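# Unstack two sieve sets and pack all parts into tote

## Task

On the work bench there are two stacks of test sieves, each made of a pan, a sieve and a cover. Separate both stacks and get all six pieces to lie completely within the tote. No cover or sieve may have its skirt (bottom rim) sitting down inside any other piece, even partly. The tote has to finish on the work bench with none of it overhanging the edge. One or both robots may be used. At the end, release everything and back the robots away. The parts must stay in place without a robot holding them. A robot that falls over or is left leaning counts as a failure.

## Robot and tools

Robots: r1 and r2 are identical Hello Robot Stretch 4 units. Each has an omni-wheel base, a lift that rides up a mast, an arm that telescopes straight forward, a wrist with yaw, pitch and roll joints, and a two-finger gripper. Each is about 1.6 m tall, and its base rim lies within 0.23 m of its base-frame origin. Each carries four cameras: <name>_head_camera (pinhole), <name>_head_left_camera and <name>_head_right_camera (fisheye), and <name>_wrist_camera. Calibration data (K, distortion, T_world_to_cam) is supplied per camera, with small per-scene errors. There, 'world' is that robot's own base frame.

Frames: the base frame sits on the floor below the base centre, with x ahead, y to the left and z up. hand_pose is reported in this frame, at a point between the open fingertips, and may be slightly wrong. The odometry frame is the base frame as it stood when the scene began. Each robot reports only in its own frames. Where the robots are relative to each other can only be judged from images, lidar_m and wrist_depth_mm.

Tool execute_actions: 'actions' is a list holding one action or none; an empty list just reports state and images. An action is keyed by robot name. Under each name put 'base', 'joints' or both, plus optional 'pace' and 'contact_limits'. Alternatively put {"end_of_arm": "enable_torque"} alone, which re-powers wrist or gripper motors that shut off. Everything in one action starts at once. 'base' holds exactly one relative move, measured from where the base last reported itself. translate_m drives straight, forward positive, -2 to 2 m. strafe_m slides sideways, left positive, -2 to 2 m. rotate_rad turns in place, counter-clockwise positive, -3.2 to 3.2 rad. 'joints' holds absolute targets by name: lift_m 0 to 1.2; arm_m 0 to 0.55 (extension); wrist_yaw_rad -1.134 to 4.276 (0 ahead, positive left, 3.14 stowed; above 3.4 the arm may interfere); wrist_pitch_rad -1.117 to 4.259 (0 level, 1.57 pointing down); wrist_roll_rad -1.117 to 4.259 (0 puts fingers level; positive is clockwise viewed from behind); gripper_m -0.038 to 0.141 (fingertip gap; below 0 they squeeze together). 'pace' is "slow", "default", "fast" or "max". Base speeds are 0.1/0.3/0.4/0.6 m/s and turning 1/2/3/4 rad/s, both reduced when the lift is above 0.2. contact_limits {"arm_m": x} sets how hard the arm may push, 0 to 0.75, default 0.5. 'cameras' lists the images wanted; null or ["all"] gives all, [] gives none. No action runs longer than 15 s. Joint targets beyond range are clamped and the clamp is reported. Unknown keys or other bad values reject the call and nothing moves. Parts you leave out may keep pushing toward old targets.

Tool wait: 'seconds' from 0 to 10; nothing new is commanded and the same report comes back. zoom_image: 'camera' plus 'region' [x0, y0, x1, y1] in pixels of that camera's latest full image, no bigger than 504 by 504. finished_scene: 'scene' number; it ends the scene for good and reports success.

Results: joint_positions and hand_pose; base_odometry (heading -3.142 to 3.142, left positive, from wheel counts, so slip counts as motion). turned_by_wheels and turned_by_imu: a gap over about 0.1 rad suggests a collision or slip. base_tilt gives forward/right lean in degrees, with a fixed offset of up to about 1.5. lidar_m gives 12 distances for 30-degree sectors, starting straight ahead and going counter-clockwise (4th left, 7th behind, 10th right). '-' means nothing seen or closer than 0.25 m. It misses clear objects and thin legs, and sees table tops and the other robot. wrist_depth_mm is a 7x7 grid of depths in mm (100 to 2000). motor_effort is percent of maximum, with the peak in brackets. base_status and joint_status report: done; off_target; contact_stop_at_<key>, where the part may go slack; limit_stop_at_<name>, including tilt above 6 degrees and own_body; time_out; torque_fault, where a wrist motor goes limp until enable_torque is sent. on_its_own lists things you did not command; 'held at' is a held target, not a position. 'pictures' names the returned images in order. If a result reports a stop, the remaining calls in that reply are skipped.

Gripping: command a gap smaller than the part; closing tighter pulls it toward the wrist. Neither gripper_m nor 'done' proves a grasp, so check motor_effort and the images. If the fingertips jam on a surface, raise the lift. To unfold the wrist at the start, send lift_m 0.4 together with wrist_yaw_rad 0.

Avoid: any contact between robots, since a hard press ends the run and bases touching make it worse. Distances travelled can differ by about 3 cm per metre between robots, so shared loads are risky. Don't turn or drive with over 1 kg held and arm_m above 0.2, especially fast. Avoid strong sustained pushes or pulls, particularly with the gripper high. Avoid wrist torque faults, dropping or slamming parts, and letting the tote overhang the bench. Loose parts may occasionally be nudged by outside pushes.

Each tool is called after "Request:" as a command line: name --argument value for each argument, lists and objects as JSON in quotes; but a table of rows of numbers goes row by row, as --pt "numbers of a row", without its own name.

## Session

Request:
execute_actions --actions '[]'

Scene clock: 0.00 s.
r1.base_odometry: x=+0.000 y=+0.000 heading=+0.000 (m, m, rad; r1's odometry frame)
r1.turned_by_wheels: +0.000 (rad since the last result)
r1.turned_by_imu: +0.000 (rad since the last result)
r1.base_tilt: forward=+0.7 right=-0.1 (deg)
r1.lidar_m: 1.46 3.35 1.33 0.98 0.95 1.03 1.46 3.49 3.69 3.83 0.98 1.04
r1.base_status: not commanded
r1.joint_positions: lift_m=+0.221 arm_m=-0.002 wrist_yaw_rad=+3.064 wrist_pitch_rad=+0.002 wrist_roll_rad=+0.018 gripper_m=+0.057
r1.joint_status: not commanded
r1.motor_effort: lift_m=+21 arm_m=+0 wrist_yaw_rad=+0 wrist_pitch_rad=-9 wrist_roll_rad=-1 gripper_m=-1 wheel_0=+0 wheel_1=+0 wheel_2=+0 (%)
r1.hand_pose: x=-0.1123 y=+0.1096 z=+0.3989 quat_wxyz=(+0.039, -0.001, +0.009, +0.999) (m; r1's base frame)
r1.wrist_depth_mm: - 142 - 1983 1397 1042 878 / - 123 - 1983 1366 1042 854 / - 126 188 1921 1366 1042 866 / 140 143 - 1983 1366 1042 854 / - - - 1921 1336 1042 854 / 1182 1336 202 1464 196 1042 854 / 866 904 946 123 991 904 854
r2.base_odometry: x=+0.000 y=+0.000 heading=+0.000 (m, m, rad; r2's odometry frame)
r2.turned_by_wheels: +0.000 (rad since the last result)
r2.turned_by_imu: +0.000 (rad since the last result)
r2.base_tilt: forward=-0.1 right=+0.2 (deg)
r2.lidar_m: 1.68 3.18 3.53 3.77 1.13 1.13 1.82 2.34 1.16 0.97 0.93 1.02
r2.base_status: not commanded
r2.joint_positions: lift_m=+0.188 arm_m=+0.001 wrist_yaw_rad=+3.174 wrist_pitch_rad=+0.020 wrist_roll_rad=-0.011 gripper_m=+0.057
r2.joint_status: not commanded
r2.motor_effort: lift_m=+18 arm_m=-1 wrist_yaw_rad=-3 wrist_pitch_rad=-6 wrist_roll_rad=-2 gripper_m=-4 wheel_0=+0 wheel_1=+0 wheel_2=+1 (%)
r2.hand_pose: x=-0.1196 y=+0.0782 z=+0.3600 quat_wxyz=(-0.016, -0.010, -0.006, +1.000) (m; r2's base frame)
r2.wrist_depth_mm: - 134 - - - - - / - 120 160 - - 1430 1025 / - 122 165 - - - - / 137 137 - - - - - / 220 - - - 1863 1576 1118 / 1042 1255 213 1118 1008 1160 1098 / 225 809 854 - 866 798 809
pictures: r1_head_camera, r1_head_left_camera, r1_head_right_camera, r1_wrist_camera, r2_head_camera, r2_head_left_camera, r2_head_right_camera, r2_wrist_camera
Images, in order (width x height): r1_head_camera 420x560, r1_head_left_camera 420x672, r1_head_right_camera 420x672, r1_wrist_camera 616x392, r2_head_camera 420x560, r2_head_left_camera 420x672, r2_head_right_camera 420x672, r2_wrist_camera 616x392.

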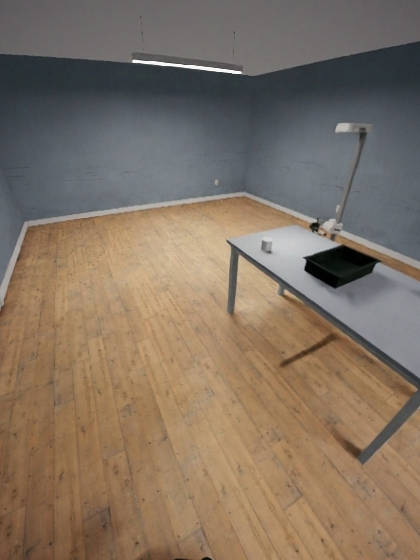

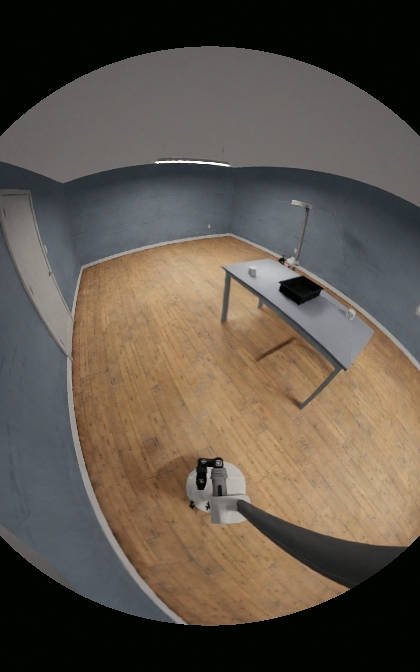

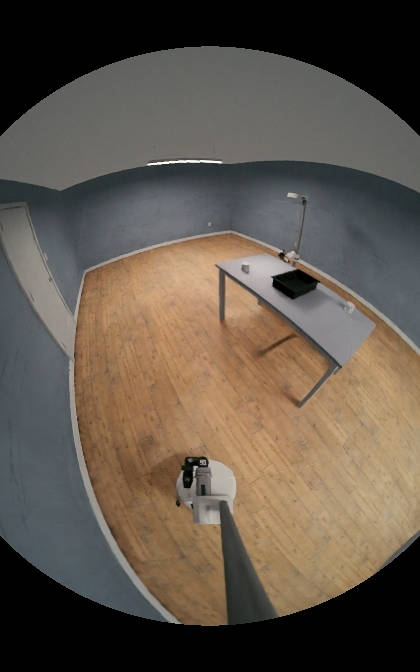

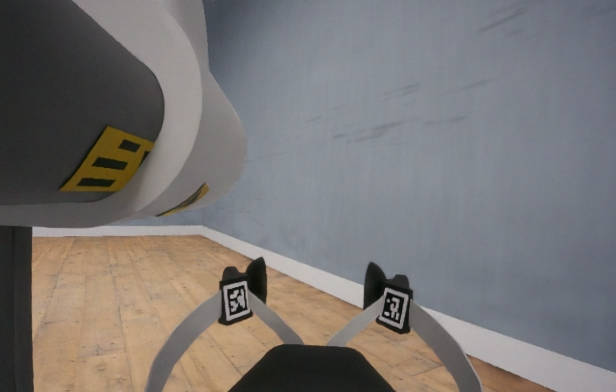

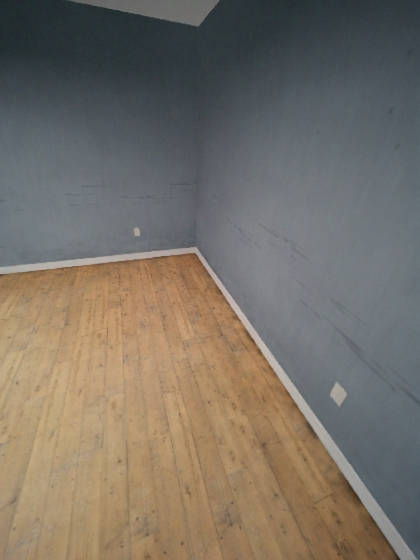

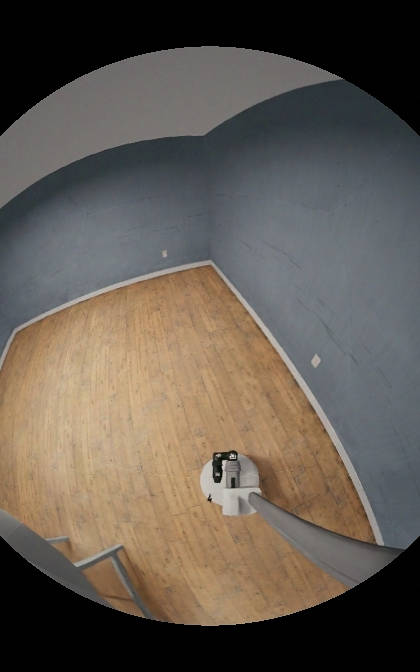

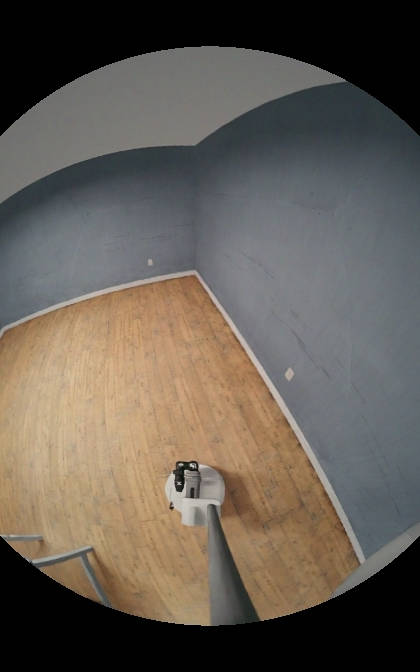

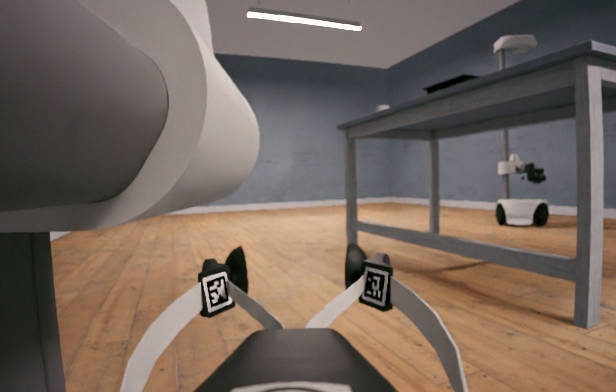

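Request:
execute_actions --actions '[{"r1":{"base":{"rotate_rad":-1.1},"joints":{"lift_m":0.85,"wrist_yaw_rad":0,"gripper_m":0.14}},"r2":{"base":{"rotate_rad":1.9},"joints":{"lift_m":0.85,"wrist_yaw_rad":0,"gripper_m":0.14}}}]' --cameras '["r1_head_camera","r2_head_camera","r1_wrist_camera","r2_wrist_camera"]'

Scene clock: 4.97 s.
r1.base_odometry: x=+0.000 y=+0.000 heading=-1.100 (m, m, rad; r1's odometry frame)
r1.turned_by_wheels: -1.100 (rad since the last result)
r1.turned_by_imu: -1.108 (rad since the last result)
r1.base_tilt: forward=+0.7 right=-0.1 (deg)
r1.lidar_m: 0.98 1.03 1.39 4.12 1.41 1.01 0.96 0.98 1.38 3.50 3.62 3.89
r1.base_status: done
r1.joint_positions: lift_m=+0.850 arm_m=-0.002 wrist_yaw_rad=+0.000 wrist_pitch_rad=+0.002 wrist_roll_rad=+0.018 gripper_m=+0.140
r1.joint_status: all done
r1.motor_effort: lift_m=+24(26) arm_m=+0(0) wrist_yaw_rad=-2(6) wrist_pitch_rad=-7(8) wrist_roll_rad=+0(0) gripper_m=+1(2) wheel_0=+3(8) wheel_1=+1(10) wheel_2=+2(12) (%)
r1.hand_pose: x=+0.4570 y=-0.0873 z=+1.0273 quat_wxyz=(+1.000, +0.009, +0.001, +0.000) (m; r1's base frame)
r1.wrist_depth_mm: - - - - - - - / - - - - - - - / - - - - - - - / - - - - - - - / 1336 - - - - - - / 878 831 820 - - 213 - / 1983 831 1182 122 - - -
r2.base_odometry: x=+0.000 y=+0.000 heading=+1.899 (m, m, rad; r2's odometry frame)
r2.turned_by_wheels: +1.899 (rad since the last result)
r2.turned_by_imu: +1.930 (rad since the last result)
r2.base_tilt: forward=-0.1 right=+0.3 (deg)
r2.lidar_m: 3.72 1.10 1.42 4.25 1.41 1.00 0.96 0.99 1.34 3.19 3.28 3.96
r2.base_status: done
r2.joint_positions: lift_m=+0.850 arm_m=+0.001 wrist_yaw_rad=+0.000 wrist_pitch_rad=+0.020 wrist_roll_rad=-0.011 gripper_m=+0.140
r2.joint_status: all done
r2.motor_effort: lift_m=+21(24) arm_m=-1(1) wrist_yaw_rad=-3(8) wrist_pitch_rad=-7(6) wrist_roll_rad=-2(1) gripper_m=-1(0) wheel_0=-6(11) wheel_1=-4(9) wheel_2=-4(11) (%)
r2.hand_pose: x=+0.4600 y=-0.0874 z=+1.0223 quat_wxyz=(+1.000, -0.005, +0.010, +0.000) (m; r2's base frame)
r2.wrist_depth_mm: - - - - - - - / - - - - - - - / - - - - - - - / - - - - - - - / - - - - - - - / 931 991 - - - - - / 820 - - - - - -
pictures: r1_head_camera, r1_wrist_camera, r2_head_camera, r2_wrist_camera
camera_calibration (this result's frames):
r1_wrist_camera: T_world_to_cam=[[0.0123627, -0.999879, 0.00943683, -0.0958921], [-0.012126, -0.00958678, -0.999881, 1.09341], [0.99985, 0.0122468, -0.012243, -0.212675], [0, 0, 0, 1]] pos_world=[0.227087, -0.0827937, 1.09158]
r2_wrist_camera: T_world_to_cam=[[-0.0162964, -0.999332, -0.0327235, -0.0465965], [-0.0797983, 0.0339234, -0.996234, 1.10287], [0.996678, -0.0136237, -0.0802978, -0.143746], [0, 0, 0, 1]] pos_world=[0.230517, -0.0859368, 1.08565]
Images, in order (width x height): r1_head_camera 420x560, r1_wrist_camera 616x392, r2_head_camera 420x560, r2_wrist_camera 616x392.

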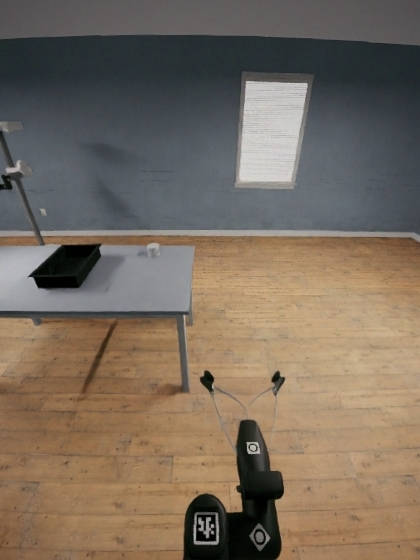

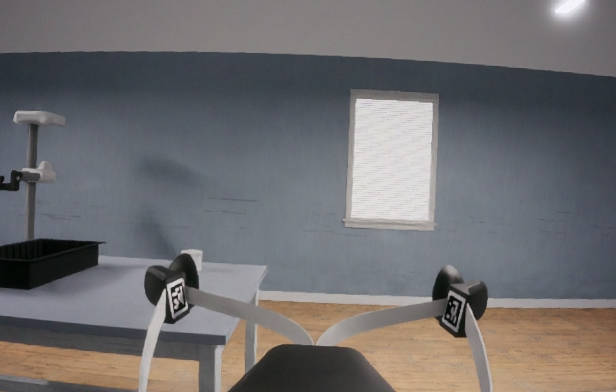

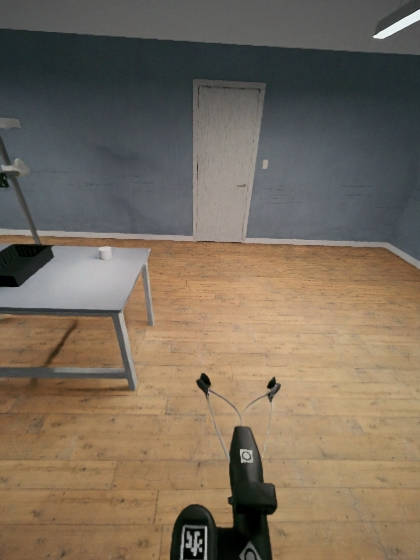

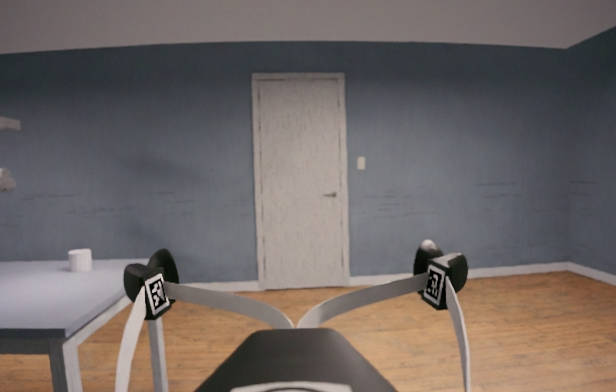

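Request:
execute_actions --actions '[{"r1":{"base":{"strafe_m":1.4},"joints":{"wrist_pitch_rad":0.5},"pace":"fast"},"r2":{"base":{"strafe_m":1.72},"joints":{"wrist_pitch_rad":0.5},"pace":"fast"}}]' --cameras '[]'

Request:
execute_actions --actions '[{"r1":{"base":{"translate_m":0.5},"pace":"fast"},"r2":{"base":{"translate_m":0.5},"pace":"fast"}}]' --cameras '["r1_head_camera","r2_head_camera","r1_wrist_camera","r2_wrist_camera"]'

Scene clock: 12.90 s.
r1.base_odometry: x=+1.247 y=+0.636 heading=-1.100 (m, m, rad; r1's odometry frame)
r1.turned_by_wheels: +0.000 (rad since the last result)
r1.turned_by_imu: +0.003 (rad since the last result)
r1.base_tilt: forward=+0.7 right=-0.1 (deg)
r1.lidar_m: 0.92 3.87 3.98 3.79 1.43 1.03 0.98 1.03 1.38 3.73 1.42 1.02
r1.base_status: done
r1.joint_positions: lift_m=+0.850 arm_m=-0.002 wrist_yaw_rad=+0.000 wrist_pitch_rad=+0.502 wrist_roll_rad=+0.018 gripper_m=+0.140
r1.joint_status: all done
r1.motor_effort: lift_m=+24(24) arm_m=+0(0) wrist_yaw_rad=-2(2) wrist_pitch_rad=-6(7) wrist_roll_rad=+0(0) gripper_m=+3(1) wheel_0=-1(16) wheel_1=-1(12) wheel_2=+0(1) (%)
r1.hand_pose: x=+0.4214 y=-0.0874 z=+0.8892 quat_wxyz=(+0.969, +0.009, +0.248, -0.002) (m; r1's base frame)
r1.wrist_depth_mm: - - - - - - - / - - - 1308 1255 1205 - / - - 866 854 854 866 891 / - - 1921 - - - - / 1661 1708 1618 1708 1708 1756 1808 / 1366 1308 1098 1397 1336 213 1430 / 1138 1160 1182 122 1229 1205 1205
r2.base_odometry: x=-1.628 y=-0.554 heading=+1.899 (m, m, rad; r2's odometry frame)
r2.turned_by_wheels: +0.000 (rad since the last result)
r2.turned_by_imu: -0.005 (rad since the last result)
r2.base_tilt: forward=-0.1 right=+0.3 (deg)
r2.lidar_m: 0.95 3.82 3.99 3.83 1.42 1.06 1.00 1.02 1.42 3.56 1.44 1.02
r2.base_status: done
r2.joint_positions: lift_m=+0.850 arm_m=+0.001 wrist_yaw_rad=+0.000 wrist_pitch_rad=+0.502 wrist_roll_rad=-0.011 gripper_m=+0.140
r2.joint_status: all done
r2.motor_effort: lift_m=+21(21) arm_m=-1(1) wrist_yaw_rad=-3(2) wrist_pitch_rad=-4(5) wrist_roll_rad=-2(1) gripper_m=+0(1) wheel_0=-1(14) wheel_1=-1(12) wheel_2=+0(4) (%)
r2.hand_pose: x=+0.4245 y=-0.0874 z=+0.8893 quat_wxyz=(+0.969, -0.005, +0.248, +0.001) (m; r2's base frame)
r2.wrist_depth_mm: - - - - - - - / - - 1255 1205 1078 1060 1255 / - - 842 842 854 904 878 / - - - - - - - / 1708 1708 1576 1708 1661 1618 1618 / 1366 1255 1098 1138 1160 1255 1205 / 1182 1160 1205 - 1205 1160 1138
pictures: none
No camera images: the call's "cameras" was empty. Leave "cameras" out to get every camera's image.

Scene clock: 15.63 s.
r1.base_odometry: x=+1.475 y=+0.190 heading=-1.099 (m, m, rad; r1's odometry frame)
r1.turned_by_wheels: +0.000 (rad since the last result)
r1.turned_by_imu: +0.002 (rad since the last result)
r1.base_tilt: forward=+0.7 right=-0.2 (deg)
r1.lidar_m: 0.46 0.46 3.98 3.79 2.16 1.54 1.49 1.54 2.10 4.89 0.68 0.50
r1.base_status: done
r1.joint_positions: lift_m=+0.850 arm_m=-0.002 wrist_yaw_rad=+0.000 wrist_pitch_rad=+0.502 wrist_roll_rad=+0.018 gripper_m=+0.140
r1.joint_status: not commanded
r1.motor_effort: lift_m=+24(24) arm_m=+0(0) wrist_yaw_rad=-1(1) wrist_pitch_rad=-5(6) wrist_roll_rad=+0(1) gripper_m=+2(2) wheel_0=+2(6) wheel_1=+2(9) wheel_2=+2(16) (%)
r1.hand_pose: x=+0.4214 y=-0.0874 z=+0.8892 quat_wxyz=(+0.969, +0.009, +0.248, -0.002) (m; r1's base frame)
r1.wrist_depth_mm: - - - - - - - / - - - - - - - / - - 798 820 831 741 788 / - 609 580 469 597 597 508 / 1618 449 455 462 466 469 469 / 362 353 347 379 355 213 382 / 1138 439 1138 122 355 351 741
r2.base_odometry: x=-1.790 y=-0.081 heading=+1.899 (m, m, rad; r2's odometry frame)
r2.turned_by_wheels: +0.001 (rad since the last result)
r2.turned_by_imu: +0.001 (rad since the last result)
r2.base_tilt: forward=-0.1 right=+0.3 (deg)
r2.lidar_m: 0.46 0.48 4.03 3.84 2.22 1.61 1.49 1.57 2.10 4.88 0.70 0.49
r2.base_status: done
r2.joint_positions: lift_m=+0.850 arm_m=+0.001 wrist_yaw_rad=+0.000 wrist_pitch_rad=+0.502 wrist_roll_rad=-0.011 gripper_m=+0.140
r2.joint_status: not commanded
r2.motor_effort: lift_m=+20(21) arm_m=-1(1) wrist_yaw_rad=-3(3) wrist_pitch_rad=-5(5) wrist_roll_rad=-2(2) gripper_m=+0(1) wheel_0=+3(10) wheel_1=+3(8) wheel_2=+2(12) (%)
r2.hand_pose: x=+0.4245 y=-0.0874 z=+0.8893 quat_wxyz=(+0.969, -0.005, +0.248, +0.001) (m; r2's base frame)
r2.wrist_depth_mm: - - - - - - - / - - - - - - - / - - 778 788 778 647 691 / - 580 525 564 564 530 504 / 452 455 436 459 449 445 439 / 370 347 349 359 357 366 373 / 334 345 345 - 1138 1160 1138
pictures: r1_head_camera, r1_wrist_camera, r2_head_camera, r2_wrist_camera
camera_calibration (this result's frames):
r1_wrist_camera: T_world_to_cam=[[0.0150845, -0.999883, 0.00251556, -0.0892362], [-0.489667, -0.00958073, -0.871857, 1.0423], [0.871779, 0.0119197, -0.489755, 0.299771], [0, 0, 0, 1]] pos_world=[0.250394, -0.082813, 1.05578]
r2_wrist_camera: T_world_to_cam=[[-0.0297377, -0.99933, -0.0213536, -0.0559784], [-0.532316, 0.0339149, -0.845866, 1.02594], [0.846023, -0.0137872, -0.532968, 0.347461], [0, 0, 0, 1]] pos_world=[0.250502, -0.0859451, 1.0518]
Images, in order (width x height): r1_head_camera 420x560, r1_wrist_camera 616x392, r2_head_camera 420x560, r2_wrist_camera 616x392.

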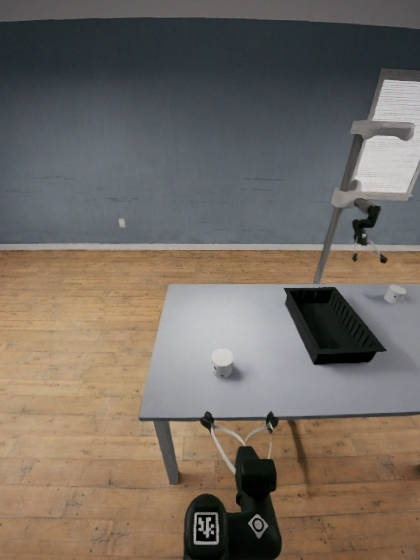

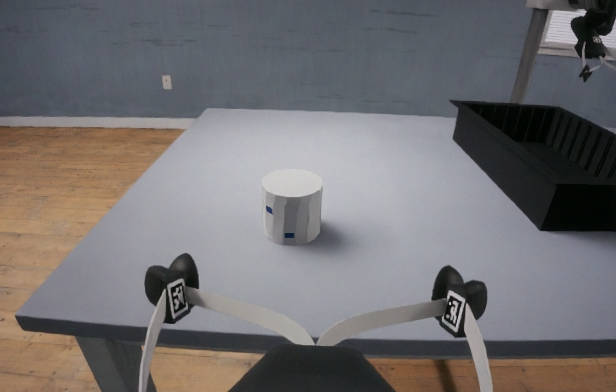

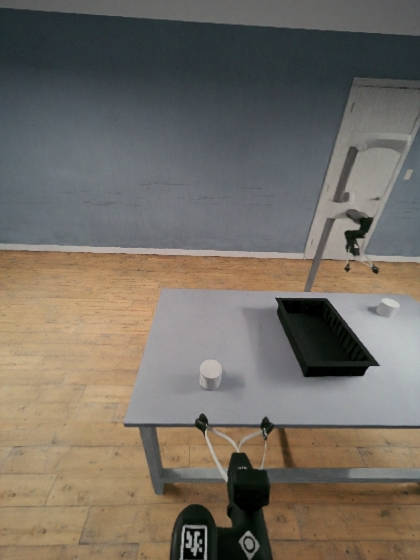

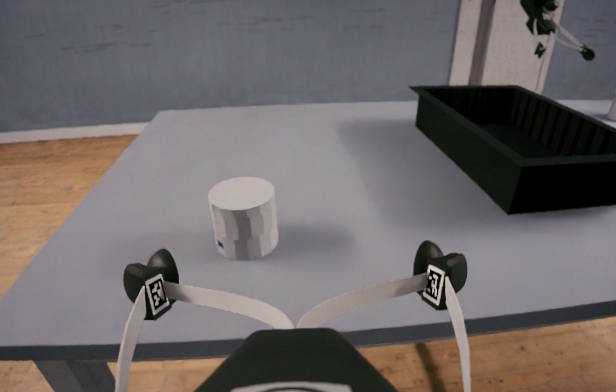

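Request:
zoom_image --camera "r1_wrist_camera" --region '[230, 150, 370, 260]'

Request:
zoom_image --camera "r2_wrist_camera" --region '[180, 160, 320, 270]'

Region (230, 150, 370, 260) of r1_wrist_camera's 616x392 image, scaled by 3.600; it fills the top 396 rows of this view, and the rest is white.

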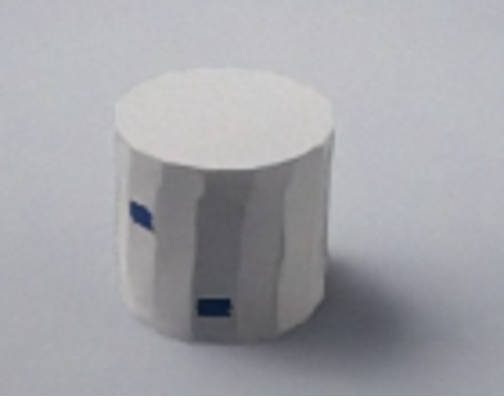

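Region (180, 160, 320, 270) of r2_wrist_camera's 616x392 image, scaled by 3.600; it fills the top 396 rows of this view, and the rest is white.

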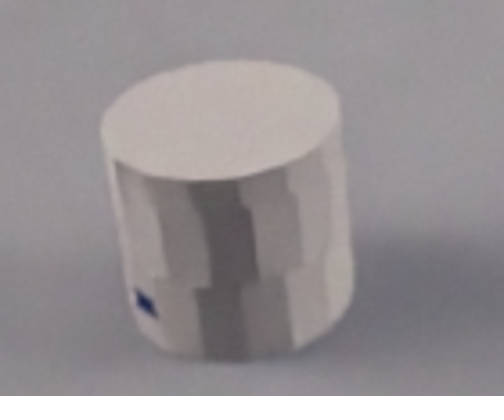

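Request:
execute_actions --actions '[{"r1":{"base":{"strafe_m":0.026},"joints":{"lift_m":1.07,"wrist_pitch_rad":1.57}},"r2":{"base":{"strafe_m":0.067},"joints":{"lift_m":1.07,"wrist_pitch_rad":1.57}}}]' --cameras '[]'

Request:
execute_actions --actions '[{"r1":{"base":{"translate_m":0.18},"joints":{"arm_m":0.305}},"r2":{"base":{"translate_m":0.18},"joints":{"arm_m":0.257}}}]'

Scene clock: 20.77 s.
r1.base_odometry: x=+1.498 y=+0.202 heading=-1.099 (m, m, rad; r1's odometry frame)
r1.turned_by_wheels: +0.000 (rad since the last result)
r1.turned_by_imu: +0.001 (rad since the last result)
r1.base_tilt: forward=+0.7 right=-0.1 (deg)
r1.lidar_m: 0.46 0.51 3.96 3.78 2.20 1.55 1.49 1.54 2.08 4.91 0.69 0.49
r1.base_status: done
r1.joint_positions: lift_m=+1.070 arm_m=-0.002 wrist_yaw_rad=+0.000 wrist_pitch_rad=+1.570 wrist_roll_rad=+0.018 gripper_m=+0.140
r1.joint_status: all done
r1.motor_effort: lift_m=+25(25) arm_m=+0(0) wrist_yaw_rad=+1(0) wrist_pitch_rad=-2(7) wrist_roll_rad=-1(1) gripper_m=+3(1) wheel_0=+0(9) wheel_1=-1(9) wheel_2=+0(5) (%)
r1.hand_pose: x=+0.1688 y=-0.0874 z=+0.9594 quat_wxyz=(+0.707, +0.006, +0.707, -0.006) (m; r1's base frame)
r1.wrist_depth_mm: 1205 1205 1205 1205 1182 1182 1182 / 1205 1229 1205 1182 1182 1182 1205 / 1229 1229 1205 1205 1205 1182 1182 / 1205 1205 1229 1205 1205 1182 1205 / 1229 1229 1008 991 1205 1182 1205 / 1229 1229 991 976 1182 213 1182 / 1229 1205 1205 122 1205 1182 1182
r2.base_odometry: x=-1.853 y=-0.103 heading=+1.899 (m, m, rad; r2's odometry frame)
r2.turned_by_wheels: +0.000 (rad since the last result)
r2.turned_by_imu: -0.002 (rad since the last result)
r2.base_tilt: forward=+0.0 right=+0.2 (deg)
r2.lidar_m: 0.45 0.49 3.98 3.78 2.24 1.60 1.50 1.56 2.07 4.96 0.68 0.50
r2.base_status: done
r2.joint_positions: lift_m=+1.070 arm_m=+0.001 wrist_yaw_rad=+0.000 wrist_pitch_rad=+1.570 wrist_roll_rad=-0.011 gripper_m=+0.140
r2.joint_status: all done
r2.motor_effort: lift_m=+21(22) arm_m=-1(1) wrist_yaw_rad=-2(3) wrist_pitch_rad=+1(2) wrist_roll_rad=-1(2) gripper_m=+0(1) wheel_0=-2(11) wheel_1=+1(10) wheel_2=+0(0) (%)
r2.hand_pose: x=+0.1718 y=-0.0874 z=+0.9595 quat_wxyz=(+0.707, -0.004, +0.707, +0.004) (m; r2's base frame)
r2.wrist_depth_mm: 1138 1182 1182 1182 1160 1182 1229 / 1182 1160 1182 1205 1182 1205 1229 / 1182 1182 1182 1229 1229 1205 1255 / 1205 1182 1205 1182 1182 1182 1205 / 1182 1205 991 991 1205 1229 1229 / 1160 1205 976 991 1205 1229 1255 / 1182 1205 1205 - 1229 1255 1255
pictures: none
No camera images: the call's "cameras" was empty. Leave "cameras" out to get every camera's image.

Scene clock: 22.80 s.
r1.base_odometry: x=+1.579 y=+0.042 heading=-1.099 (m, m, rad; r1's odometry frame)
r1.turned_by_wheels: +0.000 (rad since the last result)
r1.turned_by_imu: +0.001 (rad since the last result)
r1.base_tilt: forward=+0.7 right=-0.2 (deg)
r1.lidar_m: 0.28 0.31 3.95 3.79 2.44 1.72 1.65 1.73 2.35 1.27 0.41 0.31
r1.base_status: done
r1.joint_positions: lift_m=+1.070 arm_m=+0.304 wrist_yaw_rad=+0.000 wrist_pitch_rad=+1.570 wrist_roll_rad=+0.018 gripper_m=+0.140
r1.joint_status: all done
r1.motor_effort: lift_m=+24(25) arm_m=+7(8) wrist_yaw_rad=-2(1) wrist_pitch_rad=+1(2) wrist_roll_rad=+0(0) gripper_m=+0(1) wheel_0=+3(9) wheel_1=+2(9) wheel_2=+0(11) (%)
r1.hand_pose: x=+0.4749 y=-0.0874 z=+0.9594 quat_wxyz=(+0.707, +0.006, +0.707, -0.006) (m; r1's base frame)
r1.wrist_depth_mm: 1205 427 424 424 421 418 415 / 1205 430 427 421 421 421 418 / 1229 430 427 424 421 418 418 / 1229 430 427 424 424 421 418 / 1205 430 427 351 424 421 415 / 1229 433 427 427 421 213 418 / 1229 430 430 122 424 421 418
r2.base_odometry: x=-1.911 y=+0.068 heading=+1.900 (m, m, rad; r2's odometry frame)
r2.turned_by_wheels: +0.000 (rad since the last result)
r2.turned_by_imu: +0.000 (rad since the last result)
r2.base_tilt: forward=-0.1 right=+0.1 (deg)
r2.lidar_m: 0.26 0.29 3.94 3.77 2.50 1.80 1.67 1.76 2.32 1.35 0.42 0.30
r2.base_status: done
r2.joint_positions: lift_m=+1.070 arm_m=+0.256 wrist_yaw_rad=+0.000 wrist_pitch_rad=+1.570 wrist_roll_rad=-0.011 gripper_m=+0.140
r2.joint_status: all done
r2.motor_effort: lift_m=+21(21) arm_m=+5(6) wrist_yaw_rad=-4(3) wrist_pitch_rad=+0(1) wrist_roll_rad=-2(2) gripper_m=+0(2) wheel_0=+4(9) wheel_1=+2(8) wheel_2=+0(12) (%)
r2.hand_pose: x=+0.4272 y=-0.0874 z=+0.9595 quat_wxyz=(+0.707, -0.004, +0.707, +0.004) (m; r2's base frame)
r2.wrist_depth_mm: 1118 415 415 421 421 424 424 / 1138 415 418 415 427 424 433 / 1160 413 421 427 427 430 433 / 1160 418 421 355 427 433 436 / 1182 421 424 427 424 430 436 / 1205 421 424 430 433 436 436 / 1182 1182 976 - 1255 1255 1255
pictures: r1_head_camera, r1_head_left_camera, r1_head_right_camera, r1_wrist_camera, r2_head_camera, r2_head_left_camera, r2_head_right_camera, r2_wrist_camera
camera_calibration (this result's frames):
r1_wrist_camera: T_world_to_cam=[[0.00966749, -0.999881, -0.0120084, -0.0737115], [-0.999913, -0.00977418, 0.00885708, 0.527088], [-0.0089734, 0.0119218, -0.999889, 1.19525], [0, 0, 0, 1]] pos_world=[0.53848, -0.0828004, 1.18956]
r2_wrist_camera: T_world_to_cam=[[-0.0328592, -0.999335, 0.0158197, -0.0887447], [-0.997678, 0.0337413, 0.0591646, 0.417205], [-0.059659, -0.0138389, -0.998123, 1.21582], [0, 0, 0, 1]] pos_world=[0.485854, -0.0859371, 1.19026]
Images, in order (width x height): r1_head_camera 420x560, r1_head_left_camera 420x672, r1_head_right_camera 420x672, r1_wrist_camera 616x392, r2_head_camera 420x560, r2_head_left_camera 420x672, r2_head_right_camera 420x672, r2_wrist_camera 616x392.

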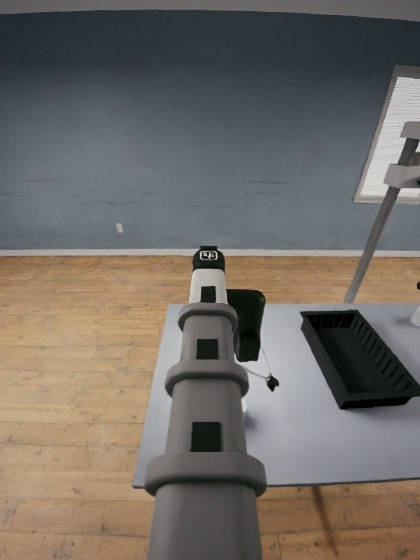

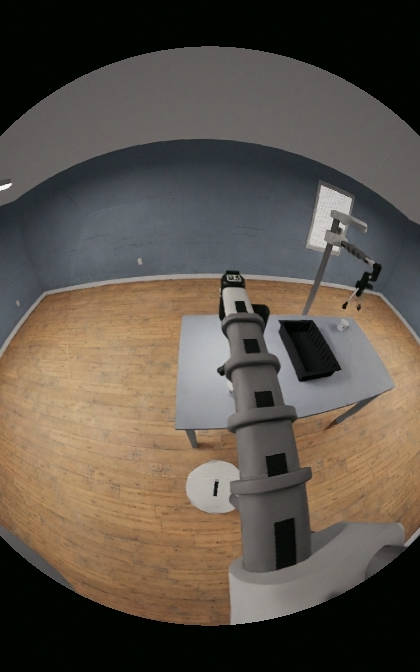

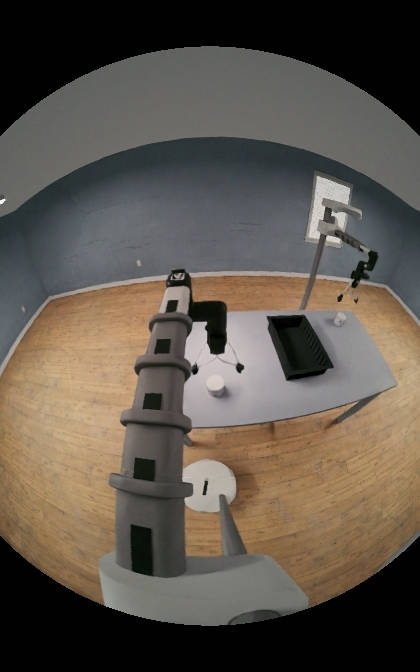

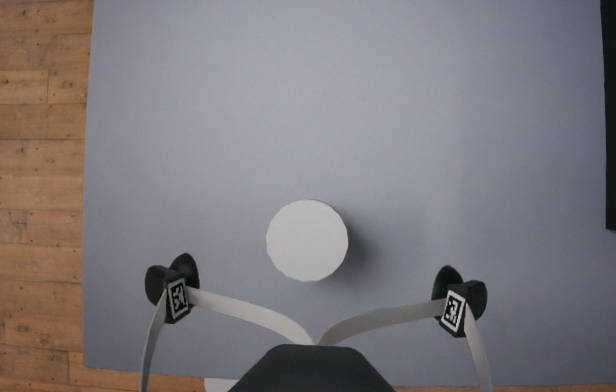

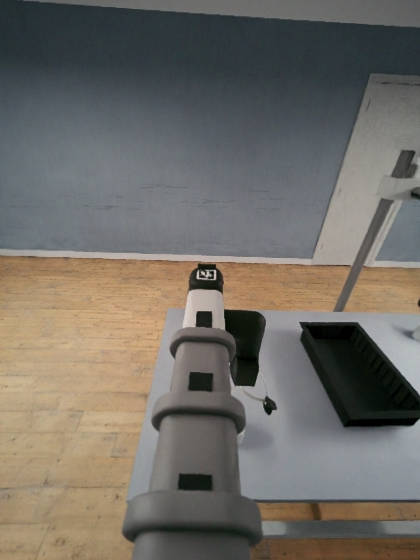

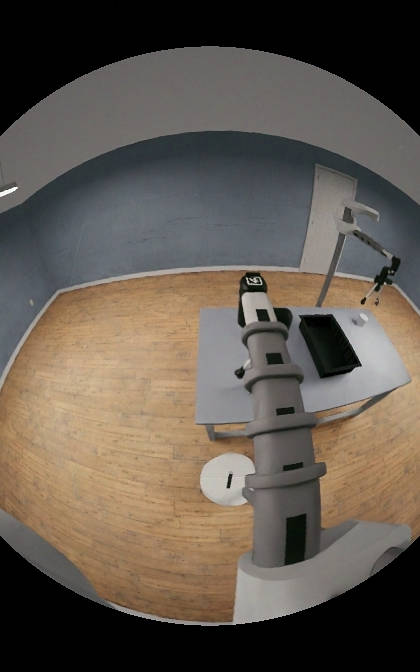

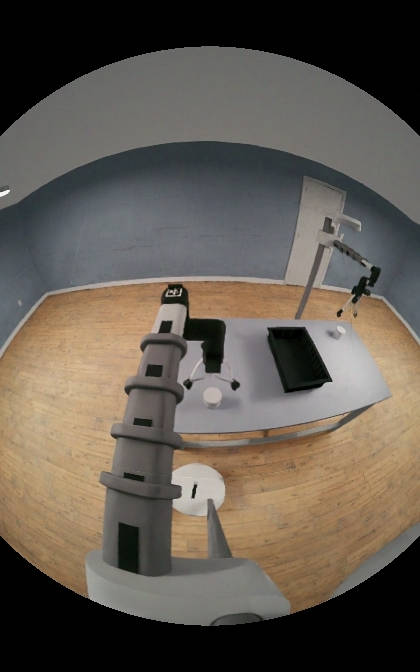

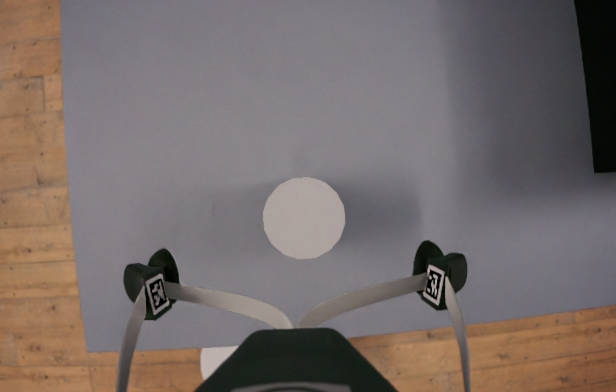

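Request:
execute_actions --actions '[{"r1":{"joints":{"arm_m":0.32,"lift_m":0.98,"gripper_m":0.095}},"r2":{"joints":{"arm_m":0.272,"lift_m":0.98,"gripper_m":0.095}}}]' --cameras '["r1_head_camera","r2_head_camera","r1_wrist_camera","r2_wrist_camera"]'

Request:
zoom_image --camera "r1_head_camera" --region '[200, 340, 320, 440]'

Scene clock: 25.60 s.
r1.base_odometry: x=+1.579 y=+0.042 heading=-1.099 (m, m, rad; r1's odometry frame)
r1.turned_by_wheels: +0.000 (rad since the last result)
r1.turned_by_imu: +0.001 (rad since the last result)
r1.base_tilt: forward=+0.7 right=-0.1 (deg)
r1.lidar_m: 0.28 0.32 3.96 3.80 2.47 1.75 1.66 1.72 2.37 1.25 0.42 0.27
r1.base_status: not commanded
r1.joint_positions: lift_m=+0.980 arm_m=+0.319 wrist_yaw_rad=+0.000 wrist_pitch_rad=+1.570 wrist_roll_rad=+0.018 gripper_m=+0.095
r1.joint_status: all done
r1.motor_effort: lift_m=+17(24) arm_m=+7(8) wrist_yaw_rad=+0(1) wrist_pitch_rad=+1(0) wrist_roll_rad=-2(0) gripper_m=+0(0) wheel_0=+3(3) wheel_1=+2(2) wheel_2=+0(0) (%)
r1.hand_pose: x=+0.4899 y=-0.0874 z=+0.8700 quat_wxyz=(+0.707, +0.006, +0.707, -0.006) (m; r1's base frame)
r1.wrist_depth_mm: 340 336 334 332 332 330 329 / 340 338 334 334 332 330 329 / 338 338 336 334 332 329 329 / 340 338 336 336 334 330 330 / 340 340 336 262 334 332 329 / 340 340 202 262 200 330 330 / 342 340 338 124 334 332 330
r2.base_odometry: x=-1.911 y=+0.068 heading=+1.900 (m, m, rad; r2's odometry frame)
r2.turned_by_wheels: +0.000 (rad since the last result)
r2.turned_by_imu: -0.001 (rad since the last result)
r2.base_tilt: forward=+0.1 right=+0.2 (deg)
r2.lidar_m: 0.27 0.30 3.96 3.79 2.50 1.78 1.69 1.73 2.33 1.34 0.41 0.31
r2.base_status: not commanded
r2.joint_positions: lift_m=+0.980 arm_m=+0.271 wrist_yaw_rad=+0.000 wrist_pitch_rad=+1.570 wrist_roll_rad=-0.011 gripper_m=+0.095
r2.joint_status: all done
r2.motor_effort: lift_m=+16(19) arm_m=+5(6) wrist_yaw_rad=-3(4) wrist_pitch_rad=+0(0) wrist_roll_rad=-2(2) gripper_m=+0(2) wheel_0=+4(4) wheel_1=+2(2) wheel_2=+0(0) (%)
r2.hand_pose: x=+0.4422 y=-0.0874 z=+0.8699 quat_wxyz=(+0.707, -0.004, +0.707, +0.004) (m; r2's base frame)
r2.wrist_depth_mm: 322 329 327 330 332 336 338 / 325 329 332 332 332 338 338 / 325 330 330 334 336 340 342 / 329 330 334 334 338 338 343 / 330 332 334 264 336 343 342 / 330 334 336 266 336 342 345 / 332 332 338 - 342 345 347
pictures: r1_head_camera, r1_wrist_camera, r2_head_camera, r2_wrist_camera
camera_calibration (this result's frames):
r1_wrist_camera: T_world_to_cam=[[0.00951839, -0.999883, -0.0120103, -0.074855], [-0.999913, -0.00962744, 0.00905507, 0.542647], [-0.00916963, 0.0119231, -0.999887, 1.10608], [0, 0, 0, 1]] pos_world=[0.553455, -0.0828098, 1.10014]
r2_wrist_camera: T_world_to_cam=[[-0.0330398, -0.999329, 0.0158218, -0.0867576], [-0.997668, 0.0339226, 0.0592288, 0.437376], [-0.0597257, -0.013828, -0.998119, 1.12731], [0, 0, 0, 1]] pos_world=[0.500818, -0.0859478, 1.10065]
Images, in order (width x height): r1_head_camera 420x560, r1_wrist_camera 616x392, r2_head_camera 420x560, r2_wrist_camera 616x392.

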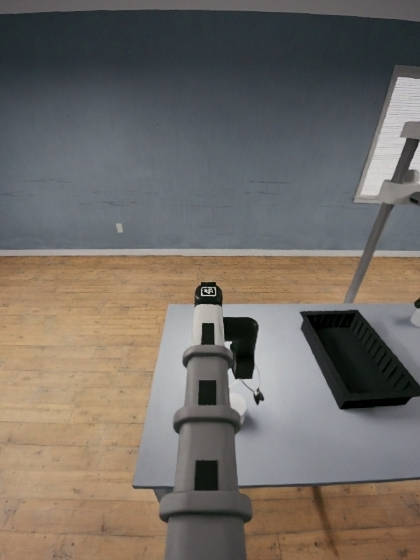

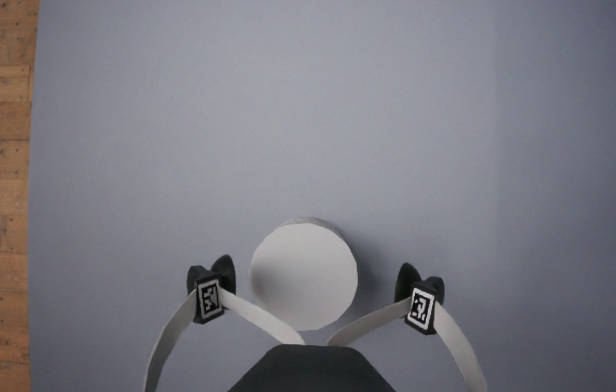

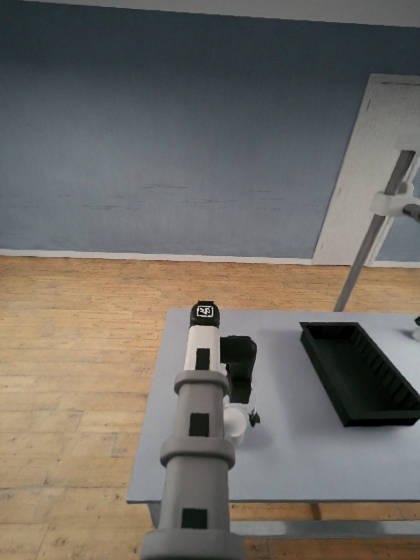

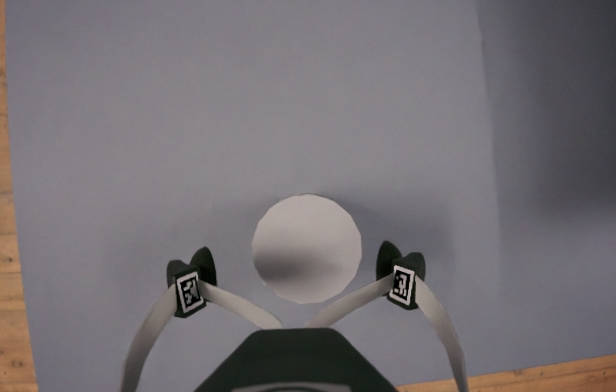

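Region (200, 340, 320, 440) of r1_head_camera's 420x560 image, scaled by 4.200, with more detail than that image has.

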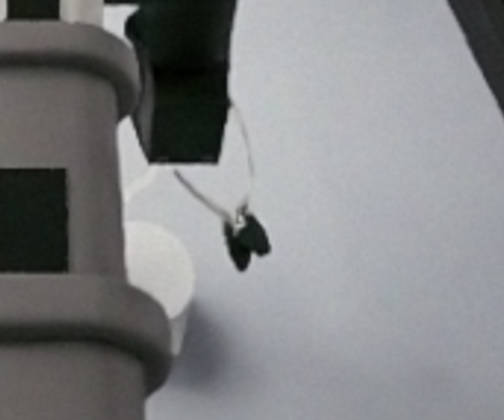

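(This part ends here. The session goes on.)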